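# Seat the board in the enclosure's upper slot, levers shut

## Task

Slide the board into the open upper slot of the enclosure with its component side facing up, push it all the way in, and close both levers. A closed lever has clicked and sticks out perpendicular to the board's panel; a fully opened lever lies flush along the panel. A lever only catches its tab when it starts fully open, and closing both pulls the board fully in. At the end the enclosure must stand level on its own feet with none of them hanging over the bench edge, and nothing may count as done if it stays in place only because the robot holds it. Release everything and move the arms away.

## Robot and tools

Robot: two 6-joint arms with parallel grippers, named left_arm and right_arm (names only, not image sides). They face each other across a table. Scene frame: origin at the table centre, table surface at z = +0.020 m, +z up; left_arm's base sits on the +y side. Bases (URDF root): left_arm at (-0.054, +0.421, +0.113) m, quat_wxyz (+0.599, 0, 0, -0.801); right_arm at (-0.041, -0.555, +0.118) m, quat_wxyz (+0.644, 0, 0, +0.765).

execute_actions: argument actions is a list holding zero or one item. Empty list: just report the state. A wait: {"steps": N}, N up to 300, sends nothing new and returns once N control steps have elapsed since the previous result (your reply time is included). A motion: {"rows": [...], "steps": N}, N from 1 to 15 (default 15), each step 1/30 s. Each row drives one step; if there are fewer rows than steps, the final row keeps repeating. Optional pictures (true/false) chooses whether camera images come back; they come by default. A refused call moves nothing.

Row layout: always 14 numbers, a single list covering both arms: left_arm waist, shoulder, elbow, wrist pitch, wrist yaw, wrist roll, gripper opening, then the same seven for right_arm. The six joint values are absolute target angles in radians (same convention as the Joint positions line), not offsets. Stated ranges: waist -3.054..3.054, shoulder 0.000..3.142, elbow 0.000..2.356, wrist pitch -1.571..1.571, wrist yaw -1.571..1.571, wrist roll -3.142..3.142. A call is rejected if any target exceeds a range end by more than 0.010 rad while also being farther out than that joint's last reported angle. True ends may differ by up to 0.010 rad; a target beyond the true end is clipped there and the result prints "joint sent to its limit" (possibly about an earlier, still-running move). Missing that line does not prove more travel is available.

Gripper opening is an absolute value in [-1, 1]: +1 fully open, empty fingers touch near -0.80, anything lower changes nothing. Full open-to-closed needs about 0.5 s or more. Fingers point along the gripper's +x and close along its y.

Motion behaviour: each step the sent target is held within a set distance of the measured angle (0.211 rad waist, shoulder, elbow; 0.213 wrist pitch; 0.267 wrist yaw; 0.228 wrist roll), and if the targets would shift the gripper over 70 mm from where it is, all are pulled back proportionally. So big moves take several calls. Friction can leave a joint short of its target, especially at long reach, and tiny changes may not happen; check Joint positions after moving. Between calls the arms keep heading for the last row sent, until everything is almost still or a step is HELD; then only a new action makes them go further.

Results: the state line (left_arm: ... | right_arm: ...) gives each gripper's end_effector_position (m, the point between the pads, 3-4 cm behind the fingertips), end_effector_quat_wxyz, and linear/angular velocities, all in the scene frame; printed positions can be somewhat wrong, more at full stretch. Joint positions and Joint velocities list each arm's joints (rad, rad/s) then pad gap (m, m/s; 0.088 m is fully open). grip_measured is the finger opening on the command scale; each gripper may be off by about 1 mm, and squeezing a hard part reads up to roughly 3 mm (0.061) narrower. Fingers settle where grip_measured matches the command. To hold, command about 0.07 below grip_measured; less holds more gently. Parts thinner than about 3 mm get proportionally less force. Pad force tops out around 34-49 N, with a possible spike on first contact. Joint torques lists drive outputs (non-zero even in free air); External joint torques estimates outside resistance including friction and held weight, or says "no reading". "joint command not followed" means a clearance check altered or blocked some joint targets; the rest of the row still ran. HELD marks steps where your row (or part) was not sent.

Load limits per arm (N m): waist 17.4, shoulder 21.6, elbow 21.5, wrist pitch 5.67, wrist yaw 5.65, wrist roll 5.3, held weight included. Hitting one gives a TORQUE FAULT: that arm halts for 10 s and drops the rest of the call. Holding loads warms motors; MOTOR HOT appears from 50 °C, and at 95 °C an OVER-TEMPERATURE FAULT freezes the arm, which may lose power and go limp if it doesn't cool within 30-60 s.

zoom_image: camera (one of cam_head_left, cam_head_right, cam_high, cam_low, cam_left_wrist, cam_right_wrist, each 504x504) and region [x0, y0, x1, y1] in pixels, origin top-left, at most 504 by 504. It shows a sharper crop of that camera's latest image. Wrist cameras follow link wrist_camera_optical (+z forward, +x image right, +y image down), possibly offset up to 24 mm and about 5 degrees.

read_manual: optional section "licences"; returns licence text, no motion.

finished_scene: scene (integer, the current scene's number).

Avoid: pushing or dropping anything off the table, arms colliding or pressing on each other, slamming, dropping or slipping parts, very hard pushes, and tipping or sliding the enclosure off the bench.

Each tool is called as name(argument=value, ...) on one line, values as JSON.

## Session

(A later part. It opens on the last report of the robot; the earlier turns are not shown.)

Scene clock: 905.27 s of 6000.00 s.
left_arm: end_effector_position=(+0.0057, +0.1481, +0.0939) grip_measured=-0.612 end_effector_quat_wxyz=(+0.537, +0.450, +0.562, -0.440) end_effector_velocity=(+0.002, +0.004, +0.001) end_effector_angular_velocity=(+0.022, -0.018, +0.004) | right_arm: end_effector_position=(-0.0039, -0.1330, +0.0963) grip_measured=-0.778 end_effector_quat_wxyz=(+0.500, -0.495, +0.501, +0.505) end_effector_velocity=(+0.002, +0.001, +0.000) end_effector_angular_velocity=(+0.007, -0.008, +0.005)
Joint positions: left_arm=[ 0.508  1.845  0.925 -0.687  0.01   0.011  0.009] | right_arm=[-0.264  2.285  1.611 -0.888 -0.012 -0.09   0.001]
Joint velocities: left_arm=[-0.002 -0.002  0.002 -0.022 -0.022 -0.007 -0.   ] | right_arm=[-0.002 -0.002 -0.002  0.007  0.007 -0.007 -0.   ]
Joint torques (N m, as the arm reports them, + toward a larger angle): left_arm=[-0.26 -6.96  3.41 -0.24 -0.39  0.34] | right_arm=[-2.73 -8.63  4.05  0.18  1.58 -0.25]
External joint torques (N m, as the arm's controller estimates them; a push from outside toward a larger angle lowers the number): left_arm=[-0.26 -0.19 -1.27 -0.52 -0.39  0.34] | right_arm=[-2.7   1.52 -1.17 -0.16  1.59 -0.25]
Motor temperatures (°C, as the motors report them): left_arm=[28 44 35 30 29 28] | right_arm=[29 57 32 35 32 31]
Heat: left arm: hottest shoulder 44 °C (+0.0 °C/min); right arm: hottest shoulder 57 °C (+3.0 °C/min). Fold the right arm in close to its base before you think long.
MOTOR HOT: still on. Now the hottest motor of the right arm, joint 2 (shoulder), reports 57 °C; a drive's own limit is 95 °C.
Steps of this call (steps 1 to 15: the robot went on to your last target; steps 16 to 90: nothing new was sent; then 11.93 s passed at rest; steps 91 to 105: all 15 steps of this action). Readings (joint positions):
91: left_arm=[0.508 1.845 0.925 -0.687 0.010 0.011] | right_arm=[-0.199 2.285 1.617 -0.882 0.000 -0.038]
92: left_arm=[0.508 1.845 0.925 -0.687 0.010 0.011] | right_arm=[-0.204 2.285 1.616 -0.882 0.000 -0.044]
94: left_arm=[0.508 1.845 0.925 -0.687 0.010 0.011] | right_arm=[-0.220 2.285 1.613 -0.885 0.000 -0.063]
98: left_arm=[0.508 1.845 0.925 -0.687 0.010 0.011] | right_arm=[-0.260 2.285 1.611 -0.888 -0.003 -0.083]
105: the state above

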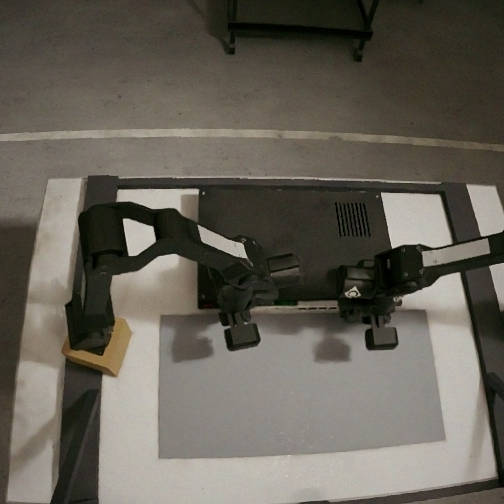

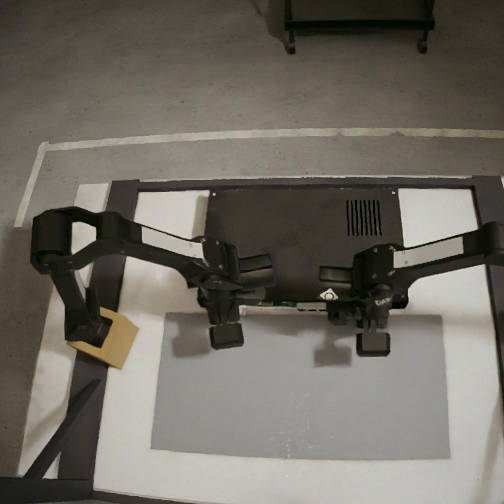

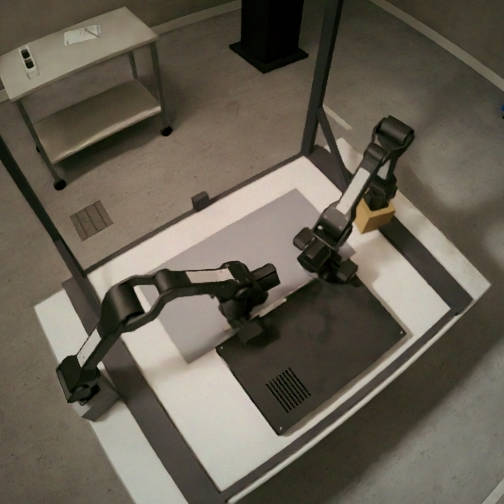

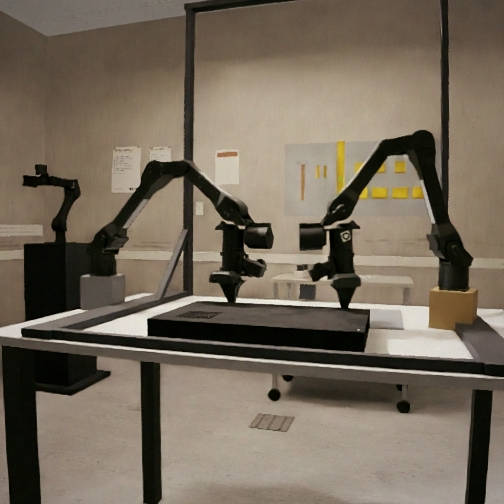

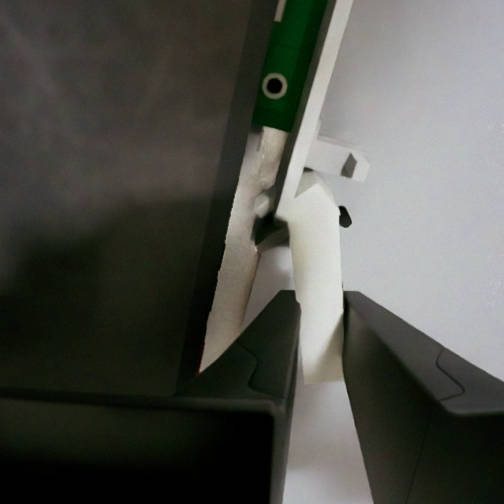

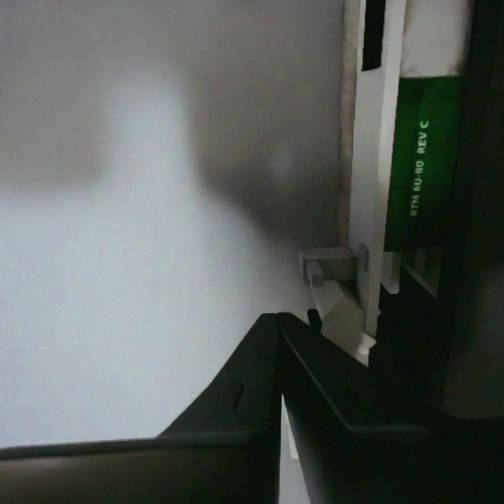

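Push harder.

execute_actions(actions=[{"rows":[[0.505,1.85,0.92,-0.69,0.0,0.02,-0.72,-0.345,2.3,1.6,-0.89,0.08,-0.1,-0.9]],"steps":15}])

zoom_image(camera="cam_right_wrist", region=[270,200,470,400])

Scene clock: 909.27 s of 6000.00 s.
left_arm: end_effector_position=(+0.0057, +0.1481, +0.0939) grip_measured=-0.612 end_effector_quat_wxyz=(+0.537, +0.450, +0.562, -0.440) end_effector_velocity=(+0.002, +0.003, -0.001) end_effector_angular_velocity=(+0.017, -0.019, +0.004) | right_arm: end_effector_position=(-0.0027, -0.1331, +0.0963) grip_measured=-0.778 end_effector_quat_wxyz=(+0.501, -0.497, +0.499, +0.503) end_effector_velocity=(-0.000, -0.002, +0.000) end_effector_angular_velocity=(-0.007, +0.008, -0.010)
Joint positions: left_arm=[ 0.508  1.845  0.925 -0.687  0.01   0.011  0.009] | right_arm=[-0.265  2.285  1.611 -0.888 -0.005 -0.091  0.001]
Joint velocities: left_arm=[-0.002  0.002 -0.002 -0.007 -0.022 -0.007  0.   ] | right_arm=[-0.002 -0.002 -0.002 -0.007 -0.007  0.007 -0.   ]
Joint torques (N m, as the arm reports them, + toward a larger angle): left_arm=[-0.27 -6.97  3.41 -0.24 -0.39  0.35] | right_arm=[-6.18 -8.62  4.04  0.22  3.37 -0.25]
External joint torques (N m, as the arm's controller estimates them; a push from outside toward a larger angle lowers the number): left_arm=[-0.28 -0.26 -1.2  -0.52 -0.39  0.35] | right_arm=[-6.1   1.53 -1.19 -0.13  3.38 -0.25]
Motor temperatures (°C, as the motors report them): left_arm=[28 44 35 30 29 28] | right_arm=[30 57 32 34 32 31]
Heat: left arm: hottest shoulder 44 °C (+0.0 °C/min); right arm: hottest shoulder 57 °C (+3.0 °C/min). Fold the right arm in close to its base before you think long.
MOTOR HOT: still on. Now the hottest motor of the right arm, joint 2 (shoulder), reports 57 °C; a drive's own limit is 95 °C.
Steps of this call (steps 1 to 15: the robot went on to your last target; steps 16 to 90: nothing new was sent; then 0.50 s passed at rest; steps 91 to 105: all 15 steps of this action). Readings (joint positions):
91: left_arm=[0.508 1.845 0.925 -0.687 0.010 0.011] | right_arm=[-0.265 2.285 1.611 -0.888 -0.009 -0.091]
92: left_arm=[0.508 1.845 0.925 -0.687 0.010 0.011] | right_arm=[-0.266 2.285 1.611 -0.888 -0.010 -0.091]
94: left_arm=[0.508 1.845 0.925 -0.687 0.010 0.011] | right_arm=[-0.266 2.285 1.611 -0.888 -0.009 -0.091]
98: left_arm=[0.508 1.845 0.925 -0.687 0.010 0.011] | right_arm=[-0.265 2.285 1.611 -0.888 -0.006 -0.091]
105: the state above

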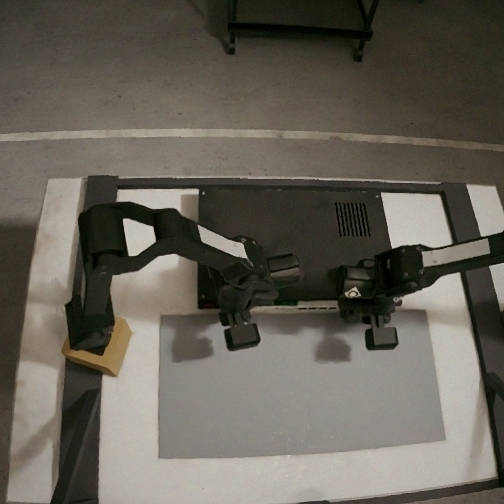

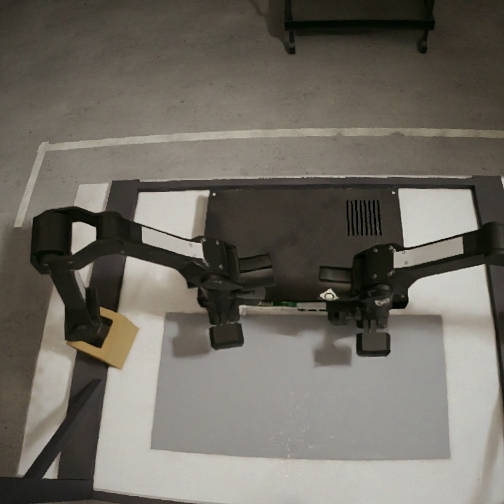

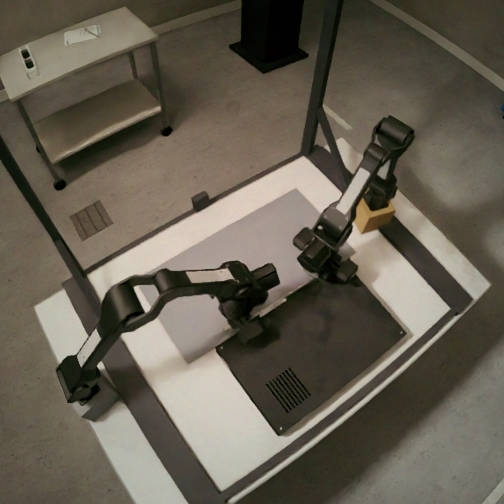

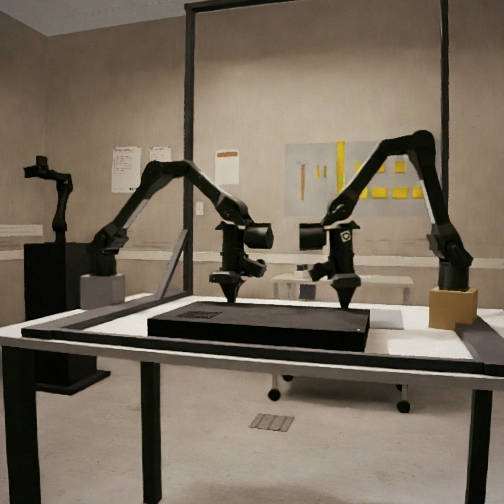

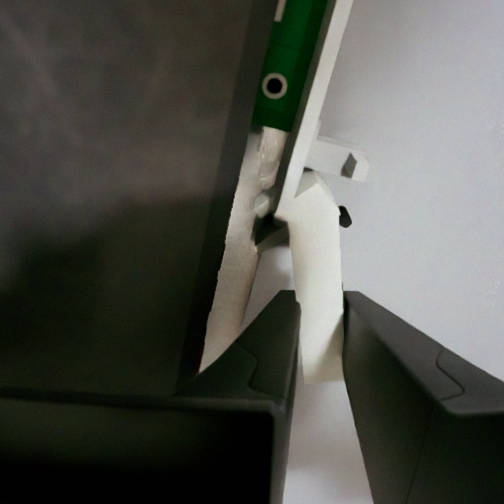

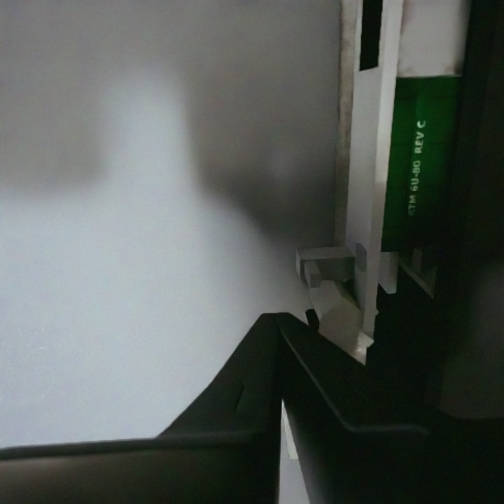

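Region (270, 200, 470, 400) of cam_right_wrist's 504x504 image, scaled by 2.520, with more detail than that image has.

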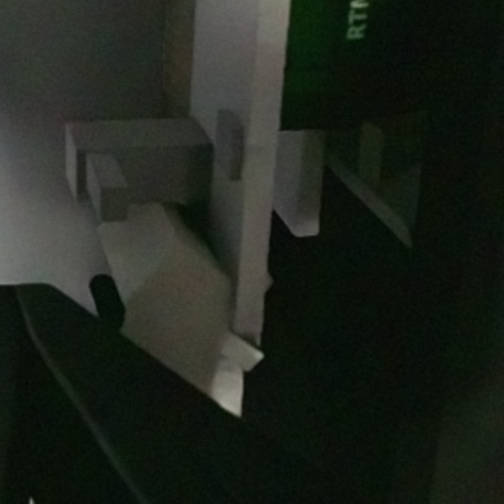

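execute_actions(actions=[{"rows":[[0.5,1.85,0.92,-0.69,0.0,-0.05,-0.5,-0.24,2.3,1.6,-0.89,0.0,-0.08,-0.9],[0.5,1.85,0.92,-0.69,0.0,-0.05,-0.5,-0.24,2.3,1.6,-0.89,0.0,-0.08,-0.9],[0.5,1.85,0.92,-0.69,0.0,-0.05,-0.5,-0.24,2.3,1.6,-0.89,0.0,-0.08,-0.9],[0.5,1.85,0.92,-0.69,0.0,-0.05,-0.5,-0.24,2.3,1.6,-0.89,0.0,-0.08,-0.9],[0.5,1.77,0.99,-0.84,0.0,-0.05,-0.5,-0.24,2.3,1.6,-0.89,0.0,-0.08,-0.9]],"steps":15}], pictures=false)

execute_actions(actions=[{"rows":[[0.38,1.77,0.99,-0.84,0.0,0.12,-0.5,-0.24,2.3,1.6,-0.89,0.0,-0.08,-0.9],[0.38,1.77,0.99,-0.84,0.0,0.12,-0.5,-0.24,2.3,1.6,-0.89,0.0,-0.08,-0.9],[0.38,1.77,0.99,-0.84,0.0,0.12,-0.5,-0.24,2.3,1.6,-0.89,0.0,-0.08,-0.9],[0.38,1.77,0.99,-0.84,0.0,0.12,-0.5,-0.24,2.3,1.6,-0.89,0.0,-0.08,-0.9],[0.38,1.77,0.99,-0.84,0.0,0.12,-0.9,-0.24,2.3,1.6,-0.89,0.0,-0.08,-0.9]],"steps":15}], pictures=false)

execute_actions(actions=[{"rows":[[0.38,1.85,0.92,-0.72,0.0,0.12,-0.9,-0.24,2.3,1.6,-0.89,0.0,-0.08,-0.9]],"steps":15}])

zoom_image(camera="cam_right_wrist", region=[304,200,504,440])

Scene clock: 927.80 s of 6000.00 s.
left_arm: end_effector_position=(+0.0035, +0.1515, +0.1246) grip_measured=-0.504 end_effector_quat_wxyz=(+0.543, +0.444, +0.576, -0.419) end_effector_velocity=(+0.000, +0.012, +0.001) end_effector_angular_velocity=(+0.055, -0.011, +0.004) | right_arm: end_effector_position=(-0.0110, -0.1326, +0.0962) grip_measured=-0.778 end_effector_quat_wxyz=(+0.498, -0.503, +0.493, +0.505) end_effector_velocity=(-0.003, -0.007, -0.001) end_effector_angular_velocity=(-0.026, +0.009, +0.010)
Joint positions: left_arm=[ 0.499  1.776  0.983 -0.836  0.003 -0.045  0.014] | right_arm=[-0.242  2.285  1.61  -0.888  0.003 -0.087  0.001]
Joint velocities: left_arm=[-0.002 -0.002 -0.002 -0.051 -0.022 -0.007  0.   ] | right_arm=[ 0.002 -0.002 -0.007 -0.022 -0.007 -0.007 -0.   ]
Joint torques (N m, as the arm reports them, + toward a larger angle): left_arm=[ 0.09 -8.02  4.96 -0.15 -0.12 -0.19] | right_arm=[ 0.07 -8.62  4.1   0.21 -0.11  0.22]
External joint torques (N m, as the arm's controller estimates them; a push from outside toward a larger angle lowers the number): left_arm=[ 0.12 -1.39 -0.14 -0.44 -0.11 -0.19] | right_arm=[ 0.01  1.58 -1.13 -0.12 -0.09  0.22]
Motor temperatures (°C, as the motors report them): left_arm=[28 44 36 29 29 28] | right_arm=[33 55 32 32 39 31]
Heat: left arm: hottest shoulder 44 °C (+0.0 °C/min); right arm: hottest shoulder 55 °C (+1.0 °C/min). Fold the right arm in close to its base before you think long.
MOTOR HOT: still on. Now the hottest motor of the right arm, joint 2 (shoulder), reports 55 °C; a drive's own limit is 95 °C.
Steps of this call (steps 1 to 15: the robot went on to your last target; steps 16 to 90: nothing new was sent; then 15.03 s passed at rest; steps 91 to 105: all 15 steps of this action). Readings (joint positions):
91: left_arm=[0.507 1.845 0.925 -0.687 0.010 -0.006] | right_arm=[-0.260 2.285 1.611 -0.888 -0.002 -0.091]
92: left_arm=[0.506 1.845 0.925 -0.687 0.009 -0.018] | right_arm=[-0.252 2.285 1.611 -0.888 0.010 -0.091]
94: left_arm=[0.503 1.845 0.925 -0.686 0.008 -0.029] | right_arm=[-0.243 2.285 1.611 -0.888 0.011 -0.091]
98: left_arm=[0.499 1.802 0.961 -0.802 0.003 -0.041] | right_arm=[-0.242 2.285 1.610 -0.888 0.008 -0.088]
105: the state above

Scene clock: 928.30 s of 6000.00 s.
left_arm: end_effector_position=(-0.0277, +0.1470, +0.1248) grip_measured=-0.798 end_effector_quat_wxyz=(+0.479, +0.517, +0.512, -0.491) end_effector_velocity=(-0.001, -0.001, +0.000) end_effector_angular_velocity=(-0.007, -0.008, -0.015) | right_arm: end_effector_position=(-0.0111, -0.1326, +0.0962) grip_measured=-0.778 end_effector_quat_wxyz=(+0.498, -0.503, +0.493, +0.505) end_effector_velocity=(+0.002, -0.002, +0.000) end_effector_angular_velocity=(-0.007, +0.008, -0.015)
Joint positions: left_arm=[ 0.384  1.776  0.984 -0.838  0.001  0.114  0.   ] | right_arm=[-0.242  2.285  1.61  -0.888  0.003 -0.087  0.001]
Joint velocities: left_arm=[-0.007 -0.002 -0.002  0.007 -0.007  0.007  0.   ] | right_arm=[-0.007 -0.002 -0.002 -0.007 -0.007  0.007  0.   ]
Joint torques (N m, as the arm reports them, + toward a larger angle): left_arm=[-0.35 -8.04  4.97 -0.23 -0.04  0.21] | right_arm=[ 0.09 -8.58  4.07  0.21 -0.12  0.2 ]
External joint torques (N m, as the arm's controller estimates them; a push from outside toward a larger angle lowers the number): left_arm=[-0.32 -1.44 -0.09 -0.49 -0.04  0.21] | right_arm=[ 0.09  1.54 -1.11 -0.12 -0.1   0.2 ]
Motor temperatures (°C, as the motors report them): left_arm=[28 44 36 29 29 28] | right_arm=[33 55 32 32 39 31]
Heat: left arm: hottest shoulder 44 °C (+0.0 °C/min); right arm: hottest shoulder 55 °C (+1.0 °C/min). Fold the right arm in close to its base before you think long.
MOTOR HOT: still on. Now the hottest motor of the right arm, joint 2 (shoulder), reports 55 °C; a drive's own limit is 95 °C.
Steps of this call (steps 1 to 15: all 15 steps of this action). Readings (joint positions):
1: left_arm=[0.488 1.776 0.983 -0.837 -0.005 -0.009] | right_arm=[-0.242 2.285 1.610 -0.888 0.003 -0.087]
2: left_arm=[0.462 1.776 0.983 -0.837 -0.006 0.028] | right_arm=[-0.242 2.285 1.610 -0.888 0.003 -0.087]
4: left_arm=[0.411 1.776 0.984 -0.837 0.000 0.073] | right_arm=[-0.242 2.285 1.610 -0.888 0.003 -0.087]
8: left_arm=[0.384 1.776 0.984 -0.838 0.001 0.105] | right_arm=[-0.242 2.285 1.610 -0.888 0.003 -0.087]
15: the state above

Scene clock: 928.80 s of 6000.00 s.
left_arm: end_effector_position=(-0.0279, +0.1478, +0.0970) grip_measured=-0.798 end_effector_quat_wxyz=(+0.479, +0.517, +0.512, -0.491) end_effector_velocity=(-0.002, -0.001, +0.000) end_effector_angular_velocity=(-0.008, +0.006, +0.005) | right_arm: end_effector_position=(-0.0111, -0.1326, +0.0962) grip_measured=-0.778 end_effector_quat_wxyz=(+0.498, -0.503, +0.493, +0.505) end_effector_velocity=(+0.000, +0.003, +0.004) end_effector_angular_velocity=(+0.018, +0.006, +0.005)
Joint positions: left_arm=[ 0.383  1.838  0.93  -0.722  0.001  0.115  0.   ] | right_arm=[-0.242  2.285  1.61  -0.888  0.003 -0.087  0.001]
Joint velocities: left_arm=[-0.002 -0.002 -0.002  0.007  0.007 -0.007  0.   ] | right_arm=[-0.002 -0.007  0.002  0.007 -0.007 -0.007 -0.   ]
Joint torques (N m, as the arm reports them, + toward a larger angle): left_arm=[-0.33 -6.13  2.88  0.1  -0.04  0.21] | right_arm=[ 0.07 -8.62  4.09  0.22 -0.1   0.2 ]
External joint torques (N m, as the arm's controller estimates them; a push from outside toward a larger angle lowers the number): left_arm=[-0.33  0.58 -1.81 -0.15 -0.04  0.21] | right_arm=[ 0.07  1.62 -1.2  -0.15 -0.09  0.2 ]
Motor temperatures (°C, as the motors report them): left_arm=[28 44 36 29 29 28] | right_arm=[33 55 32 32 39 31]
Heat: left arm: hottest shoulder 44 °C (+0.0 °C/min); right arm: hottest shoulder 55 °C (+1.0 °C/min). Fold the right arm in close to its base before you think long.
MOTOR HOT: still on. Now the hottest motor of the right arm, joint 2 (shoulder), reports 55 °C; a drive's own limit is 95 °C.
Steps of this call (steps 1 to 15: all 15 steps of this action). Readings (joint positions):
1: left_arm=[0.384 1.783 0.976 -0.817 0.001 0.114] | right_arm=[-0.242 2.285 1.610 -0.888 0.003 -0.087]
2: left_arm=[0.384 1.790 0.966 -0.782 0.001 0.114] | right_arm=[-0.242 2.285 1.610 -0.888 0.003 -0.087]
4: left_arm=[0.383 1.816 0.952 -0.750 0.001 0.115] | right_arm=[-0.242 2.285 1.610 -0.888 0.003 -0.087]
8: left_arm=[0.383 1.838 0.931 -0.731 0.001 0.115] | right_arm=[-0.242 2.285 1.610 -0.888 0.003 -0.087]
15: the state above

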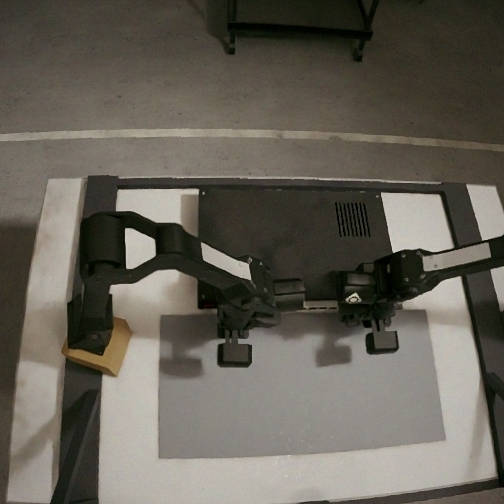

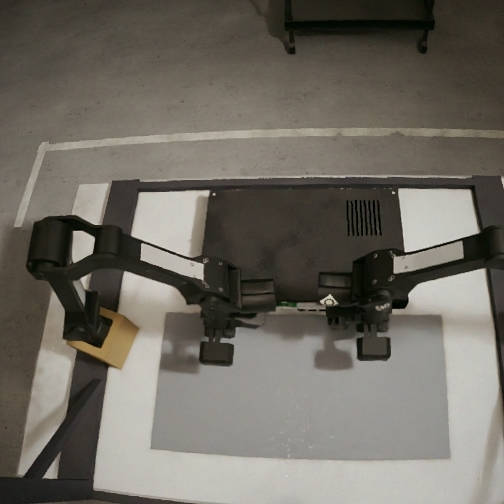

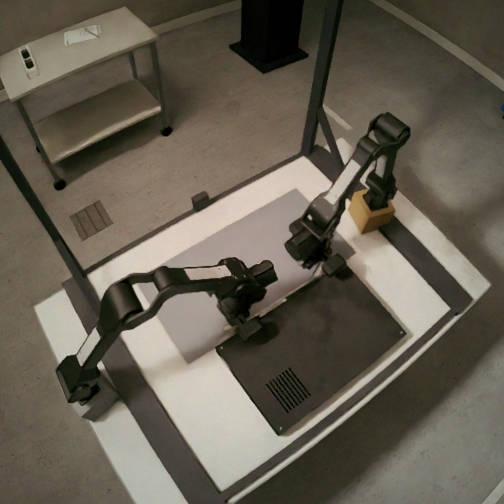

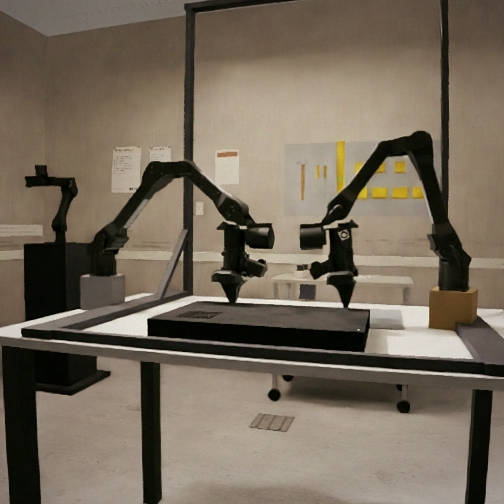

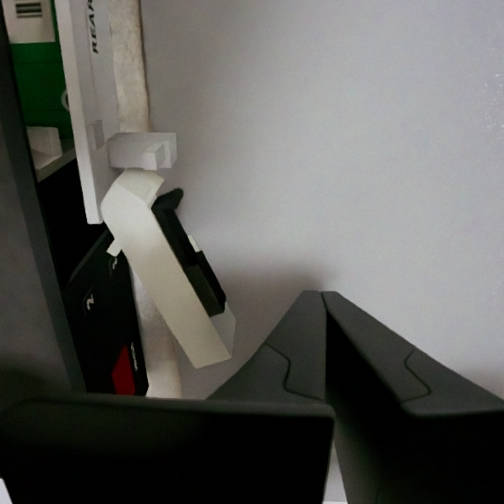

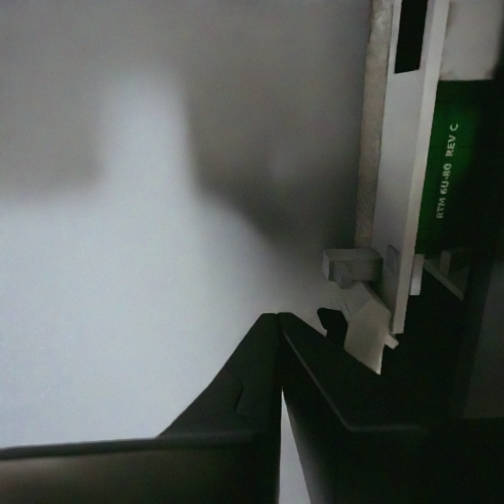

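Region (304, 200, 504, 440) of cam_right_wrist's 504x504 image, scaled by 2.100, with more detail than that image has.

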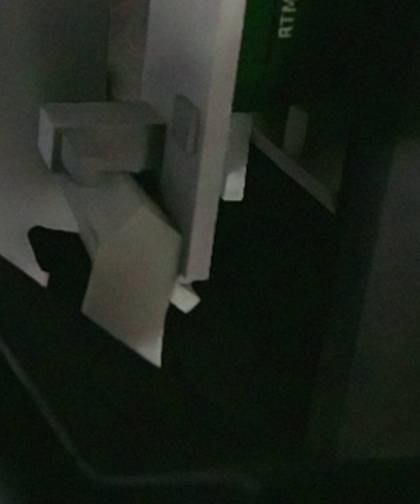

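Both levers partly shut. Push both open near tips.

execute_actions(actions=[{"rows":[[0.42,1.86,0.92,-0.71,0.0,0.15,-0.9,-0.24,2.3,1.6,-0.95,0.0,-0.08,-0.9],[0.43,1.86,0.92,-0.71,0.0,0.15,-0.9,-0.24,2.3,1.6,-0.95,0.0,-0.08,-0.9],[0.44,1.86,0.92,-0.71,0.0,0.15,-0.9,-0.24,2.3,1.6,-0.95,0.0,-0.08,-0.9],[0.45,1.86,0.92,-0.71,0.0,0.17,-0.9,-0.24,2.3,1.6,-0.95,0.0,-0.08,-0.9],[0.46,1.86,0.92,-0.71,0.0,0.17,-0.9,-0.25,2.3,1.6,-0.95,0.0,-0.08,-0.9],[0.47,1.86,0.92,-0.71,0.0,0.19,-0.9,-0.26,2.3,1.6,-0.95,0.0,-0.1,-0.9],[0.48,1.86,0.92,-0.71,0.0,0.19,-0.9,-0.27,2.3,1.6,-0.95,0.0,-0.1,-0.9],[0.49,1.86,0.92,-0.71,-0.01,0.2,-0.9,-0.28,2.3,1.6,-0.95,0.01,-0.1,-0.9],[0.505,1.86,0.92,-0.71,-0.02,0.2,-0.9,-0.29,2.3,1.6,-0.95,0.02,-0.1,-0.9],[0.52,1.86,0.92,-0.71,-0.03,0.2,-0.9,-0.295,2.3,1.6,-0.95,0.02,-0.1,-0.9]],"steps":15}])

Scene clock: 945.27 s of 6000.00 s.
left_arm: end_effector_position=(-0.0078, +0.1497, +0.0947) grip_measured=-0.798 end_effector_quat_wxyz=(+0.475, +0.501, +0.524, -0.499) end_effector_velocity=(+0.001, +0.002, +0.000) end_effector_angular_velocity=(+0.009, -0.006, +0.009) | right_arm: end_effector_position=(-0.0064, -0.1458, +0.0957) grip_measured=-0.778 end_effector_quat_wxyz=(+0.482, -0.508, +0.517, +0.492) end_effector_velocity=(+0.002, +0.004, +0.000) end_effector_angular_velocity=(+0.022, -0.008, +0.020)
Joint positions: left_arm=[ 0.476  1.847  0.93  -0.714  0.037  0.191  0.   ] | right_arm=[-0.262  2.287  1.609 -0.944 -0.014 -0.091  0.001]
Joint velocities: left_arm=[ 0.002 -0.002 -0.002 -0.007 -0.007 -0.007  0.   ] | right_arm=[-0.002 -0.002 -0.002  0.022  0.007 -0.022 -0.   ]
Joint torques (N m, as the arm reports them, + toward a larger angle): left_arm=[ 4.23 -5.95  2.84  0.25 -2.66  0.29] | right_arm=[-2.53 -8.67  4.1  -0.15  1.31 -0.21]
External joint torques (N m, as the arm's controller estimates them; a push from outside toward a larger angle lowers the number): left_arm=[ 4.17  0.76 -1.74  0.02 -2.68  0.28] | right_arm=[-2.48  1.37 -1.05 -0.41  1.33 -0.21]
Motor temperatures (°C, as the motors report them): left_arm=[28 43 35 29 29 28] | right_arm=[31 55 32 32 36 30]
Heat: left arm: hottest shoulder 43 °C (-1.0 °C/min); right arm: hottest shoulder 55 °C (-3.0 °C/min). Fold the right arm in close to its base before you think long.
MOTOR HOT: still on. Now the hottest motor of the right arm, joint 2 (shoulder), reports 55 °C; a drive's own limit is 95 °C.
Steps of this call (steps 1 to 15: the robot went on to your last target; steps 16 to 90: nothing new was sent; then 12.97 s passed at rest; steps 91 to 105: all 15 steps of this action). Readings (joint positions):
91: left_arm=[0.386 1.839 0.930 -0.720 0.001 0.122] | right_arm=[-0.242 2.285 1.610 -0.897 0.003 -0.087]
92: left_arm=[0.393 1.841 0.930 -0.717 0.001 0.130] | right_arm=[-0.242 2.285 1.610 -0.915 0.003 -0.087]
94: left_arm=[0.417 1.844 0.930 -0.714 0.001 0.142] | right_arm=[-0.242 2.286 1.610 -0.932 0.003 -0.087]
98: left_arm=[0.458 1.847 0.930 -0.713 0.017 0.174] | right_arm=[-0.249 2.287 1.609 -0.943 -0.004 -0.087]
105: the state above

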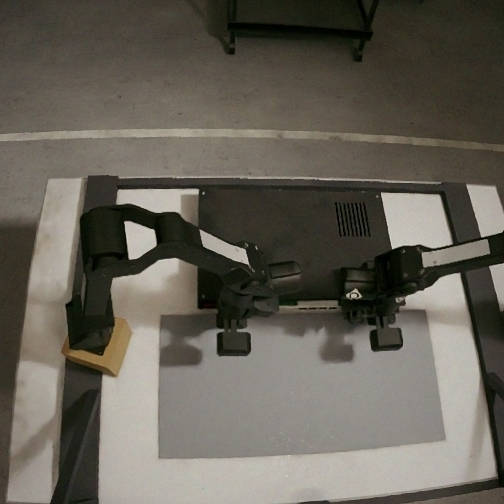

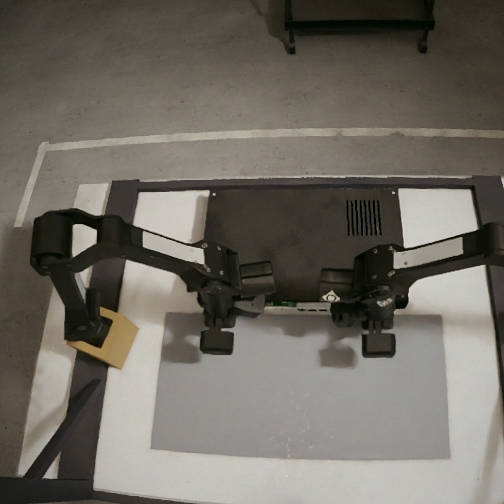

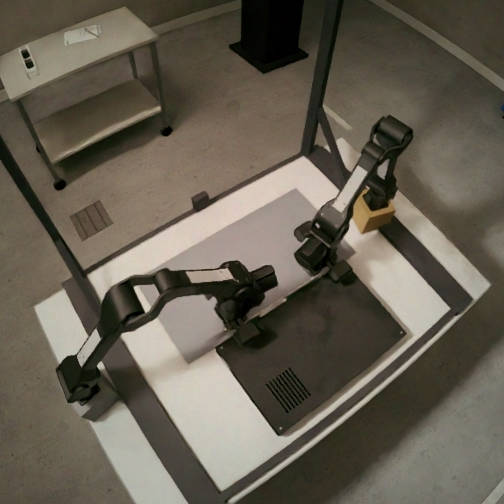

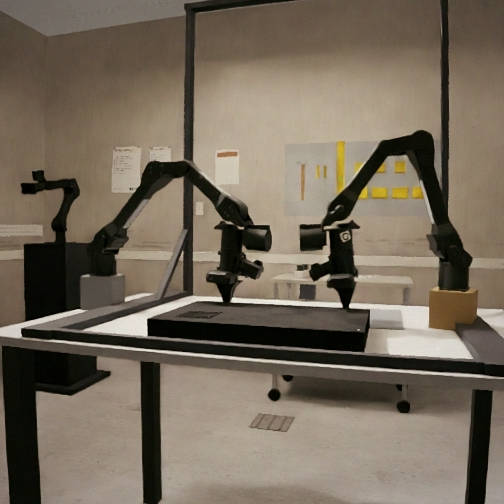

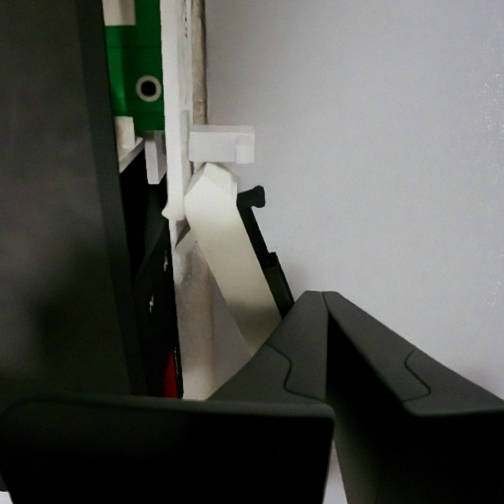

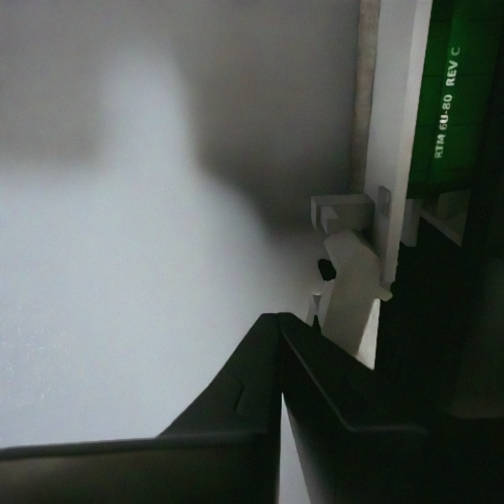

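execute_actions(actions=[{"rows":[[0.45,1.85,0.92,-0.71,0.0,0.1,-0.9,-0.245,2.3,1.6,-0.95,0.0,-0.08,-0.9],[0.45,1.85,0.92,-0.71,0.0,0.1,-0.9,-0.245,2.3,1.6,-0.95,0.0,-0.08,-0.9],[0.45,1.85,0.92,-0.71,0.0,0.1,-0.9,-0.245,2.3,1.6,-0.95,0.0,-0.08,-0.9],[0.45,1.77,0.99,-0.85,0.0,0.0,-0.9,-0.245,2.22,1.66,-1.06,0.0,-0.04,-0.9]],"steps":15}], pictures=false)

execute_actions(actions=[{"rows":[[0.485,1.77,0.99,-0.85,0.0,-0.15,-0.45,-0.272,2.22,1.66,-1.07,0.0,0.1,-0.45]],"steps":15}])

Scene clock: 957.07 s of 6000.00 s.
left_arm: end_effector_position=(-0.0090, +0.1515, +0.1248) grip_measured=-0.798 end_effector_quat_wxyz=(+0.519, +0.474, +0.556, -0.443) end_effector_velocity=(-0.001, +0.005, +0.000) end_effector_angular_velocity=(+0.021, +0.008, +0.039) | right_arm: end_effector_position=(-0.0117, -0.1494, +0.1295) grip_measured=-0.778 end_effector_quat_wxyz=(+0.490, -0.507, +0.522, +0.480) end_effector_velocity=(-0.003, -0.007, +0.002) end_effector_angular_velocity=(-0.030, +0.024, -0.011)
Joint positions: left_arm=[ 0.452  1.776  0.984 -0.847 -0.001  0.007  0.   ] | right_arm=[-0.245  2.228  1.653 -1.055 -0.001 -0.048  0.001]
Joint velocities: left_arm=[ 0.002 -0.002 -0.002 -0.022  0.007 -0.037  0.   ] | right_arm=[-0.002 -0.002  0.002 -0.037 -0.022  0.007 -0.   ]
Joint torques (N m, as the arm reports them, + toward a larger angle): left_arm=[-0.2  -8.05  4.88 -0.2   0.03 -0.21] | right_arm=[ -0.09 -10.51   5.79   0.02   0.04   0.21]
External joint torques (N m, as the arm's controller estimates them; a push from outside toward a larger angle lowers the number): left_arm=[-0.23 -1.44 -0.18 -0.42  0.04 -0.21] | right_arm=[-0.11 -0.63  0.49 -0.23  0.06  0.21]
Motor temperatures (°C, as the motors report them): left_arm=[29 43 35 30 33 27] | right_arm=[31 55 32 31 35 30]
Heat: left arm: hottest shoulder 43 °C (-1.0 °C/min); right arm: hottest shoulder 55 °C (-3.0 °C/min). Fold the right arm in close to its base before you think long.
MOTOR HOT: still on. Now the hottest motor of the right arm, joint 2 (shoulder), reports 55 °C; a drive's own limit is 95 °C.
Steps of this call (steps 1 to 15: the robot went on to your last target; steps 16 to 90: nothing new was sent; then 8.30 s passed at rest; steps 91 to 105: all 15 steps of this action). Readings (joint positions):
91: left_arm=[0.471 1.847 0.930 -0.714 0.035 0.174] | right_arm=[-0.260 2.287 1.609 -0.944 -0.013 -0.092]
92: left_arm=[0.462 1.847 0.930 -0.713 0.023 0.154] | right_arm=[-0.255 2.287 1.609 -0.945 -0.008 -0.092]
94: left_arm=[0.452 1.839 0.939 -0.740 0.010 0.104] | right_arm=[-0.247 2.284 1.616 -0.967 -0.004 -0.082]
98: left_arm=[0.452 1.791 0.969 -0.822 -0.001 0.029] | right_arm=[-0.245 2.255 1.634 -1.038 -0.001 -0.055]
105: the state above

Scene clock: 957.57 s of 6000.00 s.
left_arm: end_effector_position=(-0.0012, +0.1531, +0.1248) grip_measured=-0.455 end_effector_quat_wxyz=(+0.559, +0.425, +0.595, -0.391) end_effector_velocity=(-0.002, +0.002, +0.000) end_effector_angular_velocity=(+0.006, +0.008, +0.005) | right_arm: end_effector_position=(-0.0008, -0.1530, +0.1297) grip_measured=-0.455 end_effector_quat_wxyz=(+0.527, -0.467, +0.564, +0.432) end_effector_velocity=(-0.003, -0.002, +0.001) end_effector_angular_velocity=(-0.005, +0.022, -0.011)
Joint positions: left_arm=[ 0.482  1.776  0.984 -0.848  0.    -0.144  0.017] | right_arm=[-0.272  2.228  1.653 -1.067 -0.001  0.093  0.017]
Joint velocities: left_arm=[-0.002 -0.002 -0.002 -0.007  0.007 -0.007  0.001] | right_arm=[-0.002 -0.002 -0.002 -0.007 -0.022  0.007  0.001]
Joint torques (N m, as the arm reports them, + toward a larger angle): left_arm=[ 0.35 -8.    4.89 -0.25 -0.01 -0.22] | right_arm=[  0.01 -10.49   5.87   0.01   0.04   0.19]
External joint torques (N m, as the arm's controller estimates them; a push from outside toward a larger angle lowers the number): left_arm=[ 0.35 -1.48 -0.04 -0.46  0.01 -0.21] | right_arm=[ 0.01 -0.62  0.6  -0.2   0.04  0.19]
Motor temperatures (°C, as the motors report them): left_arm=[29 43 35 30 32 27] | right_arm=[31 55 32 31 35 30]
Heat: left arm: hottest shoulder 43 °C (-1.0 °C/min); right arm: hottest shoulder 55 °C (-3.0 °C/min). Fold the right arm in close to its base before you think long.
MOTOR HOT: still on. Now the hottest motor of the right arm, joint 2 (shoulder), reports 55 °C; a drive's own limit is 95 °C.
Steps of this call (steps 1 to 15: all 15 steps of this action). Readings (joint positions):
1: left_arm=[0.454 1.776 0.984 -0.847 0.000 -0.029] | right_arm=[-0.246 2.228 1.653 -1.058 -0.001 -0.013]
2: left_arm=[0.460 1.776 0.984 -0.847 0.000 -0.065] | right_arm=[-0.249 2.228 1.653 -1.062 -0.001 0.020]
4: left_arm=[0.474 1.776 0.984 -0.848 0.000 -0.106] | right_arm=[-0.259 2.228 1.653 -1.064 -0.001 0.058]
8: left_arm=[0.481 1.776 0.984 -0.848 0.000 -0.135] | right_arm=[-0.272 2.228 1.653 -1.067 -0.001 0.085]
15: the state above

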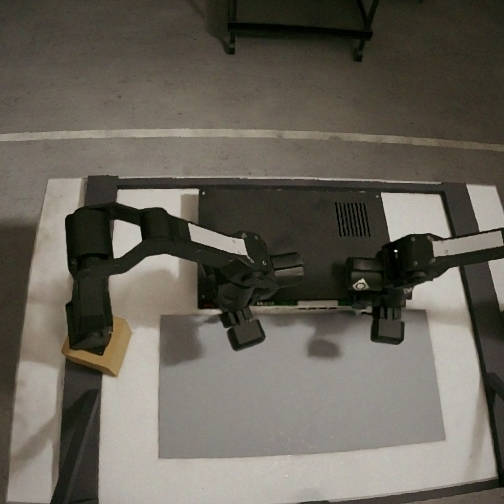

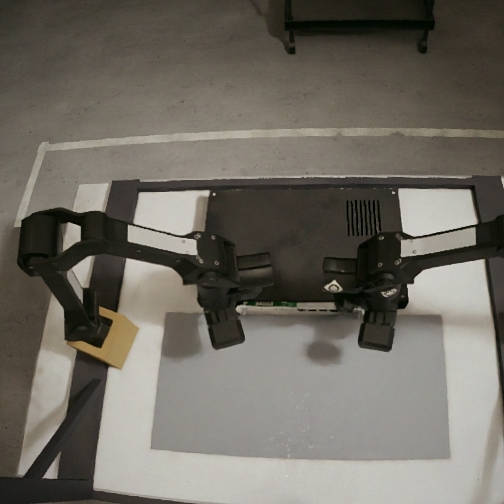

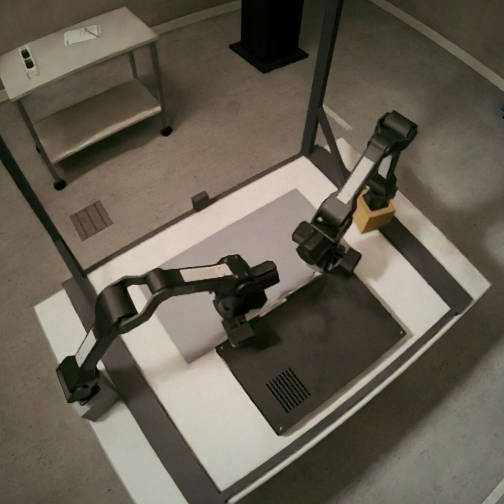

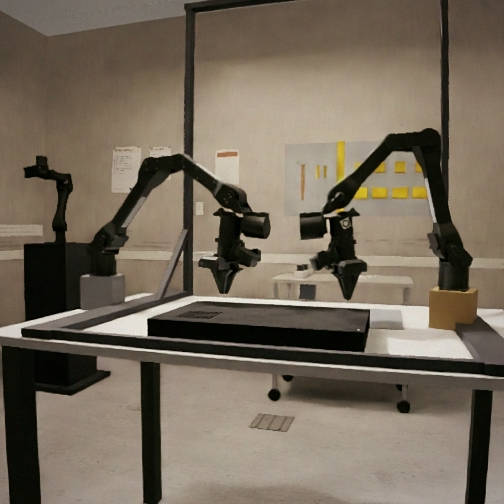

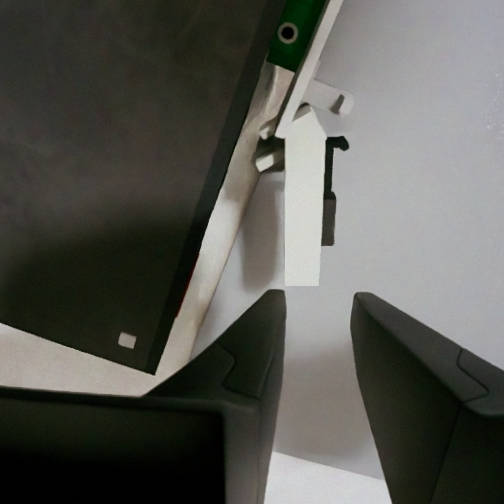

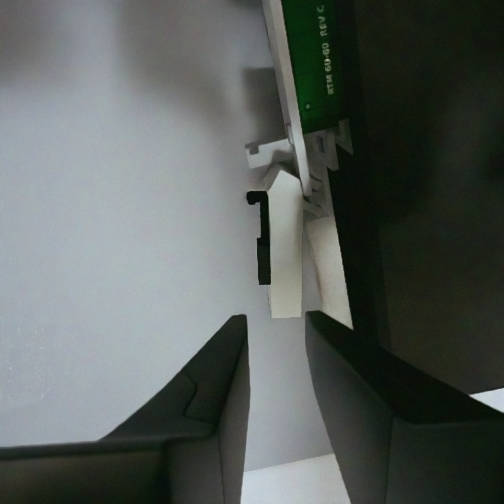

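execute_actions(actions=[{"rows":[[0.492,1.85,0.92,-0.71,0.0,-0.15,-0.45,-0.276,2.3,1.6,-0.95,0.0,0.1,-0.45]],"steps":15}], pictures=false)

execute_actions(actions=[{"rows":[[0.48,1.85,0.92,-0.71,0.0,-0.15,-0.55,-0.26,2.3,1.6,-0.95,0.0,0.12,-0.55],[0.475,1.85,0.92,-0.71,0.0,-0.15,-0.6,-0.24,2.3,1.6,-0.95,-0.02,0.14,-0.6],[0.47,1.85,0.92,-0.71,0.01,-0.15,-0.6,-0.22,2.3,1.6,-0.95,-0.04,0.16,-0.6],[0.465,1.85,0.92,-0.71,0.02,-0.15,-0.6,-0.20,2.3,1.6,-0.95,-0.06,0.18,-0.6],[0.46,1.85,0.92,-0.71,0.02,-0.15,-0.6,-0.18,2.3,1.6,-0.95,-0.08,0.2,-0.6]],"steps":15}])

Scene clock: 967.33 s of 6000.00 s.
left_arm: end_effector_position=(+0.0013, +0.1499, +0.0969) grip_measured=-0.453 end_effector_quat_wxyz=(+0.566, +0.418, +0.591, -0.394) end_effector_velocity=(-0.002, -0.001, +0.000) end_effector_angular_velocity=(-0.009, +0.005, +0.005) | right_arm: end_effector_position=(+0.0008, -0.1416, +0.1064) grip_measured=-0.453 end_effector_quat_wxyz=(+0.539, -0.456, +0.553, +0.442) end_effector_velocity=(-0.001, -0.005, +0.001) end_effector_angular_velocity=(-0.021, +0.009, -0.010)
Joint positions: left_arm=[ 0.488  1.838  0.931 -0.713  0.    -0.145  0.017] | right_arm=[-0.273  2.268  1.624 -0.954  0.     0.094  0.017]
Joint velocities: left_arm=[-0.002 -0.002 -0.002  0.007  0.007 -0.007 -0.   ] | right_arm=[-0.002 -0.002 -0.002 -0.022 -0.007  0.007 -0.   ]
Joint torques (N m, as the arm reports them, + toward a larger angle): left_arm=[ 0.3  -6.18  2.87  0.13 -0.01 -0.19] | right_arm=[-0.35 -6.87  2.79  0.54  0.    0.17]
External joint torques (N m, as the arm's controller estimates them; a push from outside toward a larger angle lowers the number): left_arm=[ 0.31  0.56 -1.85 -0.12  0.   -0.19] | right_arm=[-0.34  3.17 -2.38  0.27  0.    0.17]
Motor temperatures (°C, as the motors report them): left_arm=[29 44 36 29 32 27] | right_arm=[30 56 32 31 33 30]
Heat: left arm: hottest shoulder 44 °C (+0.0 °C/min); right arm: hottest shoulder 56 °C (-1.0 °C/min). Fold the right arm in close to its base before you think long.
MOTOR HOT: still on. Now the hottest motor of the right arm, joint 2 (shoulder), reports 56 °C; a drive's own limit is 95 °C.
Steps of this call (steps 1 to 15: the robot went on to your last target; steps 16 to 90: nothing new was sent; then 6.27 s passed at rest; steps 91 to 105: all 15 steps of this action). Readings (joint positions):
91: left_arm=[0.482 1.782 0.976 -0.824 0.000 -0.145] | right_arm=[-0.272 2.233 1.647 -1.049 -0.001 0.093]
92: left_arm=[0.484 1.790 0.966 -0.784 0.000 -0.145] | right_arm=[-0.272 2.238 1.640 -1.015 -0.001 0.093]
94: left_arm=[0.487 1.816 0.952 -0.745 0.000 -0.145] | right_arm=[-0.272 2.258 1.631 -0.981 -0.001 0.093]
98: left_arm=[0.488 1.838 0.931 -0.722 0.000 -0.145] | right_arm=[-0.273 2.267 1.624 -0.957 0.000 0.094]
105: the state above

Scene clock: 967.83 s of 6000.00 s.
left_arm: end_effector_position=(-0.0001, +0.1495, +0.0968) grip_measured=-0.592 end_effector_quat_wxyz=(+0.566, +0.421, +0.589, -0.394) end_effector_velocity=(+0.002, +0.003, +0.000) end_effector_angular_velocity=(+0.011, -0.020, +0.004) | right_arm: end_effector_position=(-0.0514, -0.1464, +0.0946) grip_measured=-0.596 end_effector_quat_wxyz=(+0.511, -0.447, +0.581, +0.448) end_effector_velocity=(+0.024, -0.001, +0.001) end_effector_angular_velocity=(-0.008, +0.007, -0.069)
Joint positions: left_arm=[ 0.48   1.838  0.93  -0.712 -0.006 -0.148  0.01 ] | right_arm=[-0.175  2.29   1.608 -0.95  -0.077  0.192  0.01 ]
Joint velocities: left_arm=[-0.002 -0.002 -0.002 -0.007 -0.022 -0.007 -0.001] | right_arm=[-0.061 -0.002 -0.002 -0.007 -0.007  0.007 -0.001]
Joint torques (N m, as the arm reports them, + toward a larger angle): left_arm=[-2.   -6.14  2.87  0.08  1.05 -0.03] | right_arm=[-0.33 -8.95  4.24  0.24 -0.15  0.19]
External joint torques (N m, as the arm's controller estimates them; a push from outside toward a larger angle lowers the number): left_arm=[-1.97  0.59 -1.82 -0.18  1.07 -0.03] | right_arm=[-0.4   1.03 -0.81  0.02 -0.09  0.19]
Motor temperatures (°C, as the motors report them): left_arm=[29 44 36 29 32 27] | right_arm=[30 56 32 31 33 30]
Heat: left arm: hottest shoulder 44 °C (+0.0 °C/min); right arm: hottest shoulder 56 °C (-1.0 °C/min). Fold the right arm in close to its base before you think long.
MOTOR HOT: still on. Now the hottest motor of the right arm, joint 2 (shoulder), reports 56 °C; a drive's own limit is 95 °C.
Steps of this call (steps 1 to 15: all 15 steps of this action). Readings (joint positions):
1: left_arm=[0.488 1.838 0.931 -0.712 0.000 -0.145] | right_arm=[-0.273 2.268 1.624 -0.954 0.001 0.098]
2: left_arm=[0.487 1.838 0.931 -0.712 0.000 -0.145] | right_arm=[-0.271 2.268 1.624 -0.954 0.002 0.108]
4: left_arm=[0.483 1.838 0.931 -0.711 0.000 -0.146] | right_arm=[-0.262 2.268 1.624 -0.954 -0.004 0.136]
8: left_arm=[0.480 1.838 0.930 -0.712 -0.006 -0.147] | right_arm=[-0.201 2.278 1.616 -0.950 -0.066 0.178]
15: the state above

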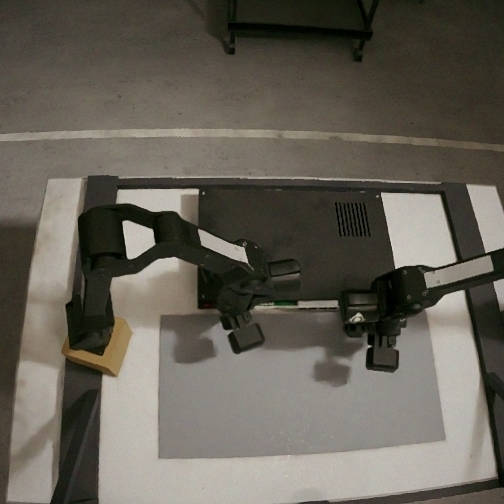

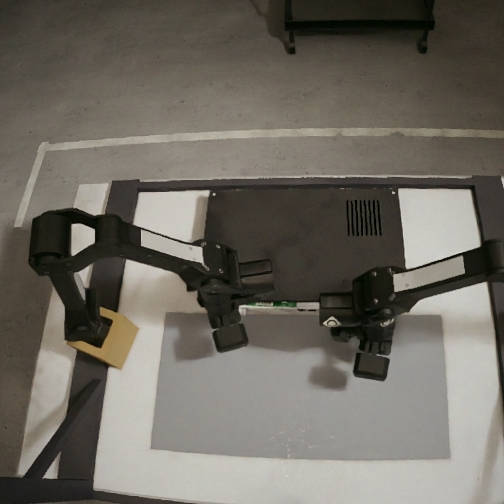

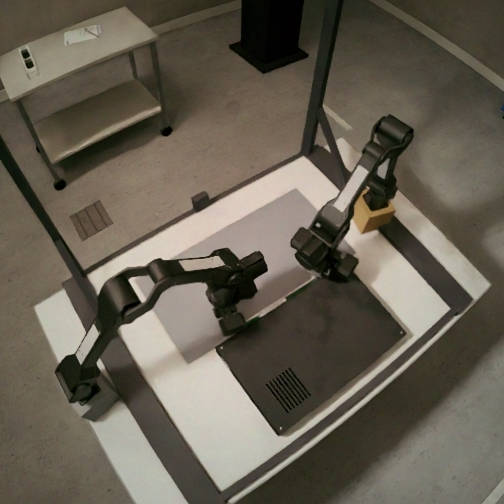

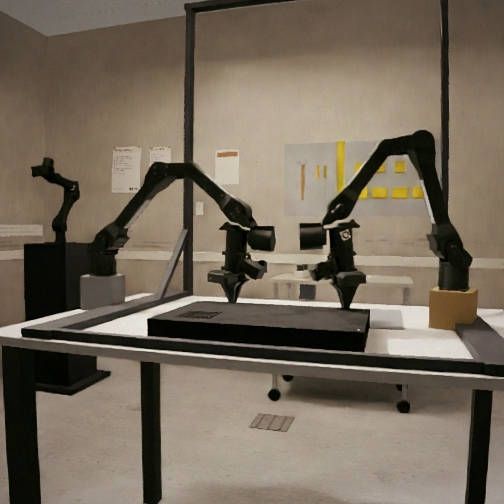

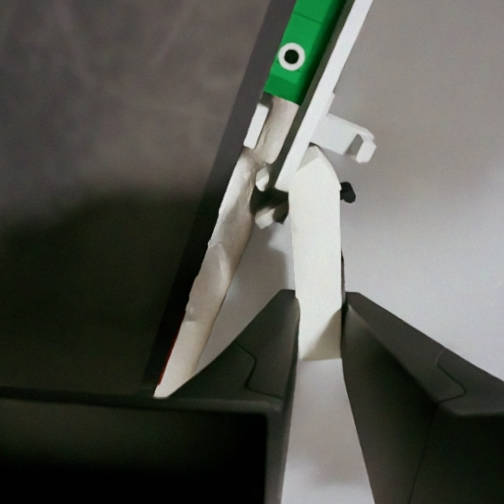

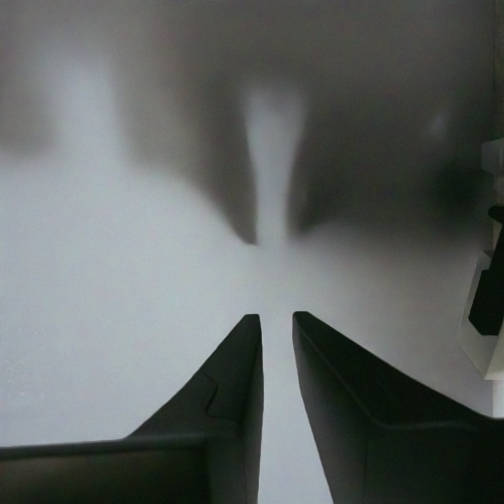

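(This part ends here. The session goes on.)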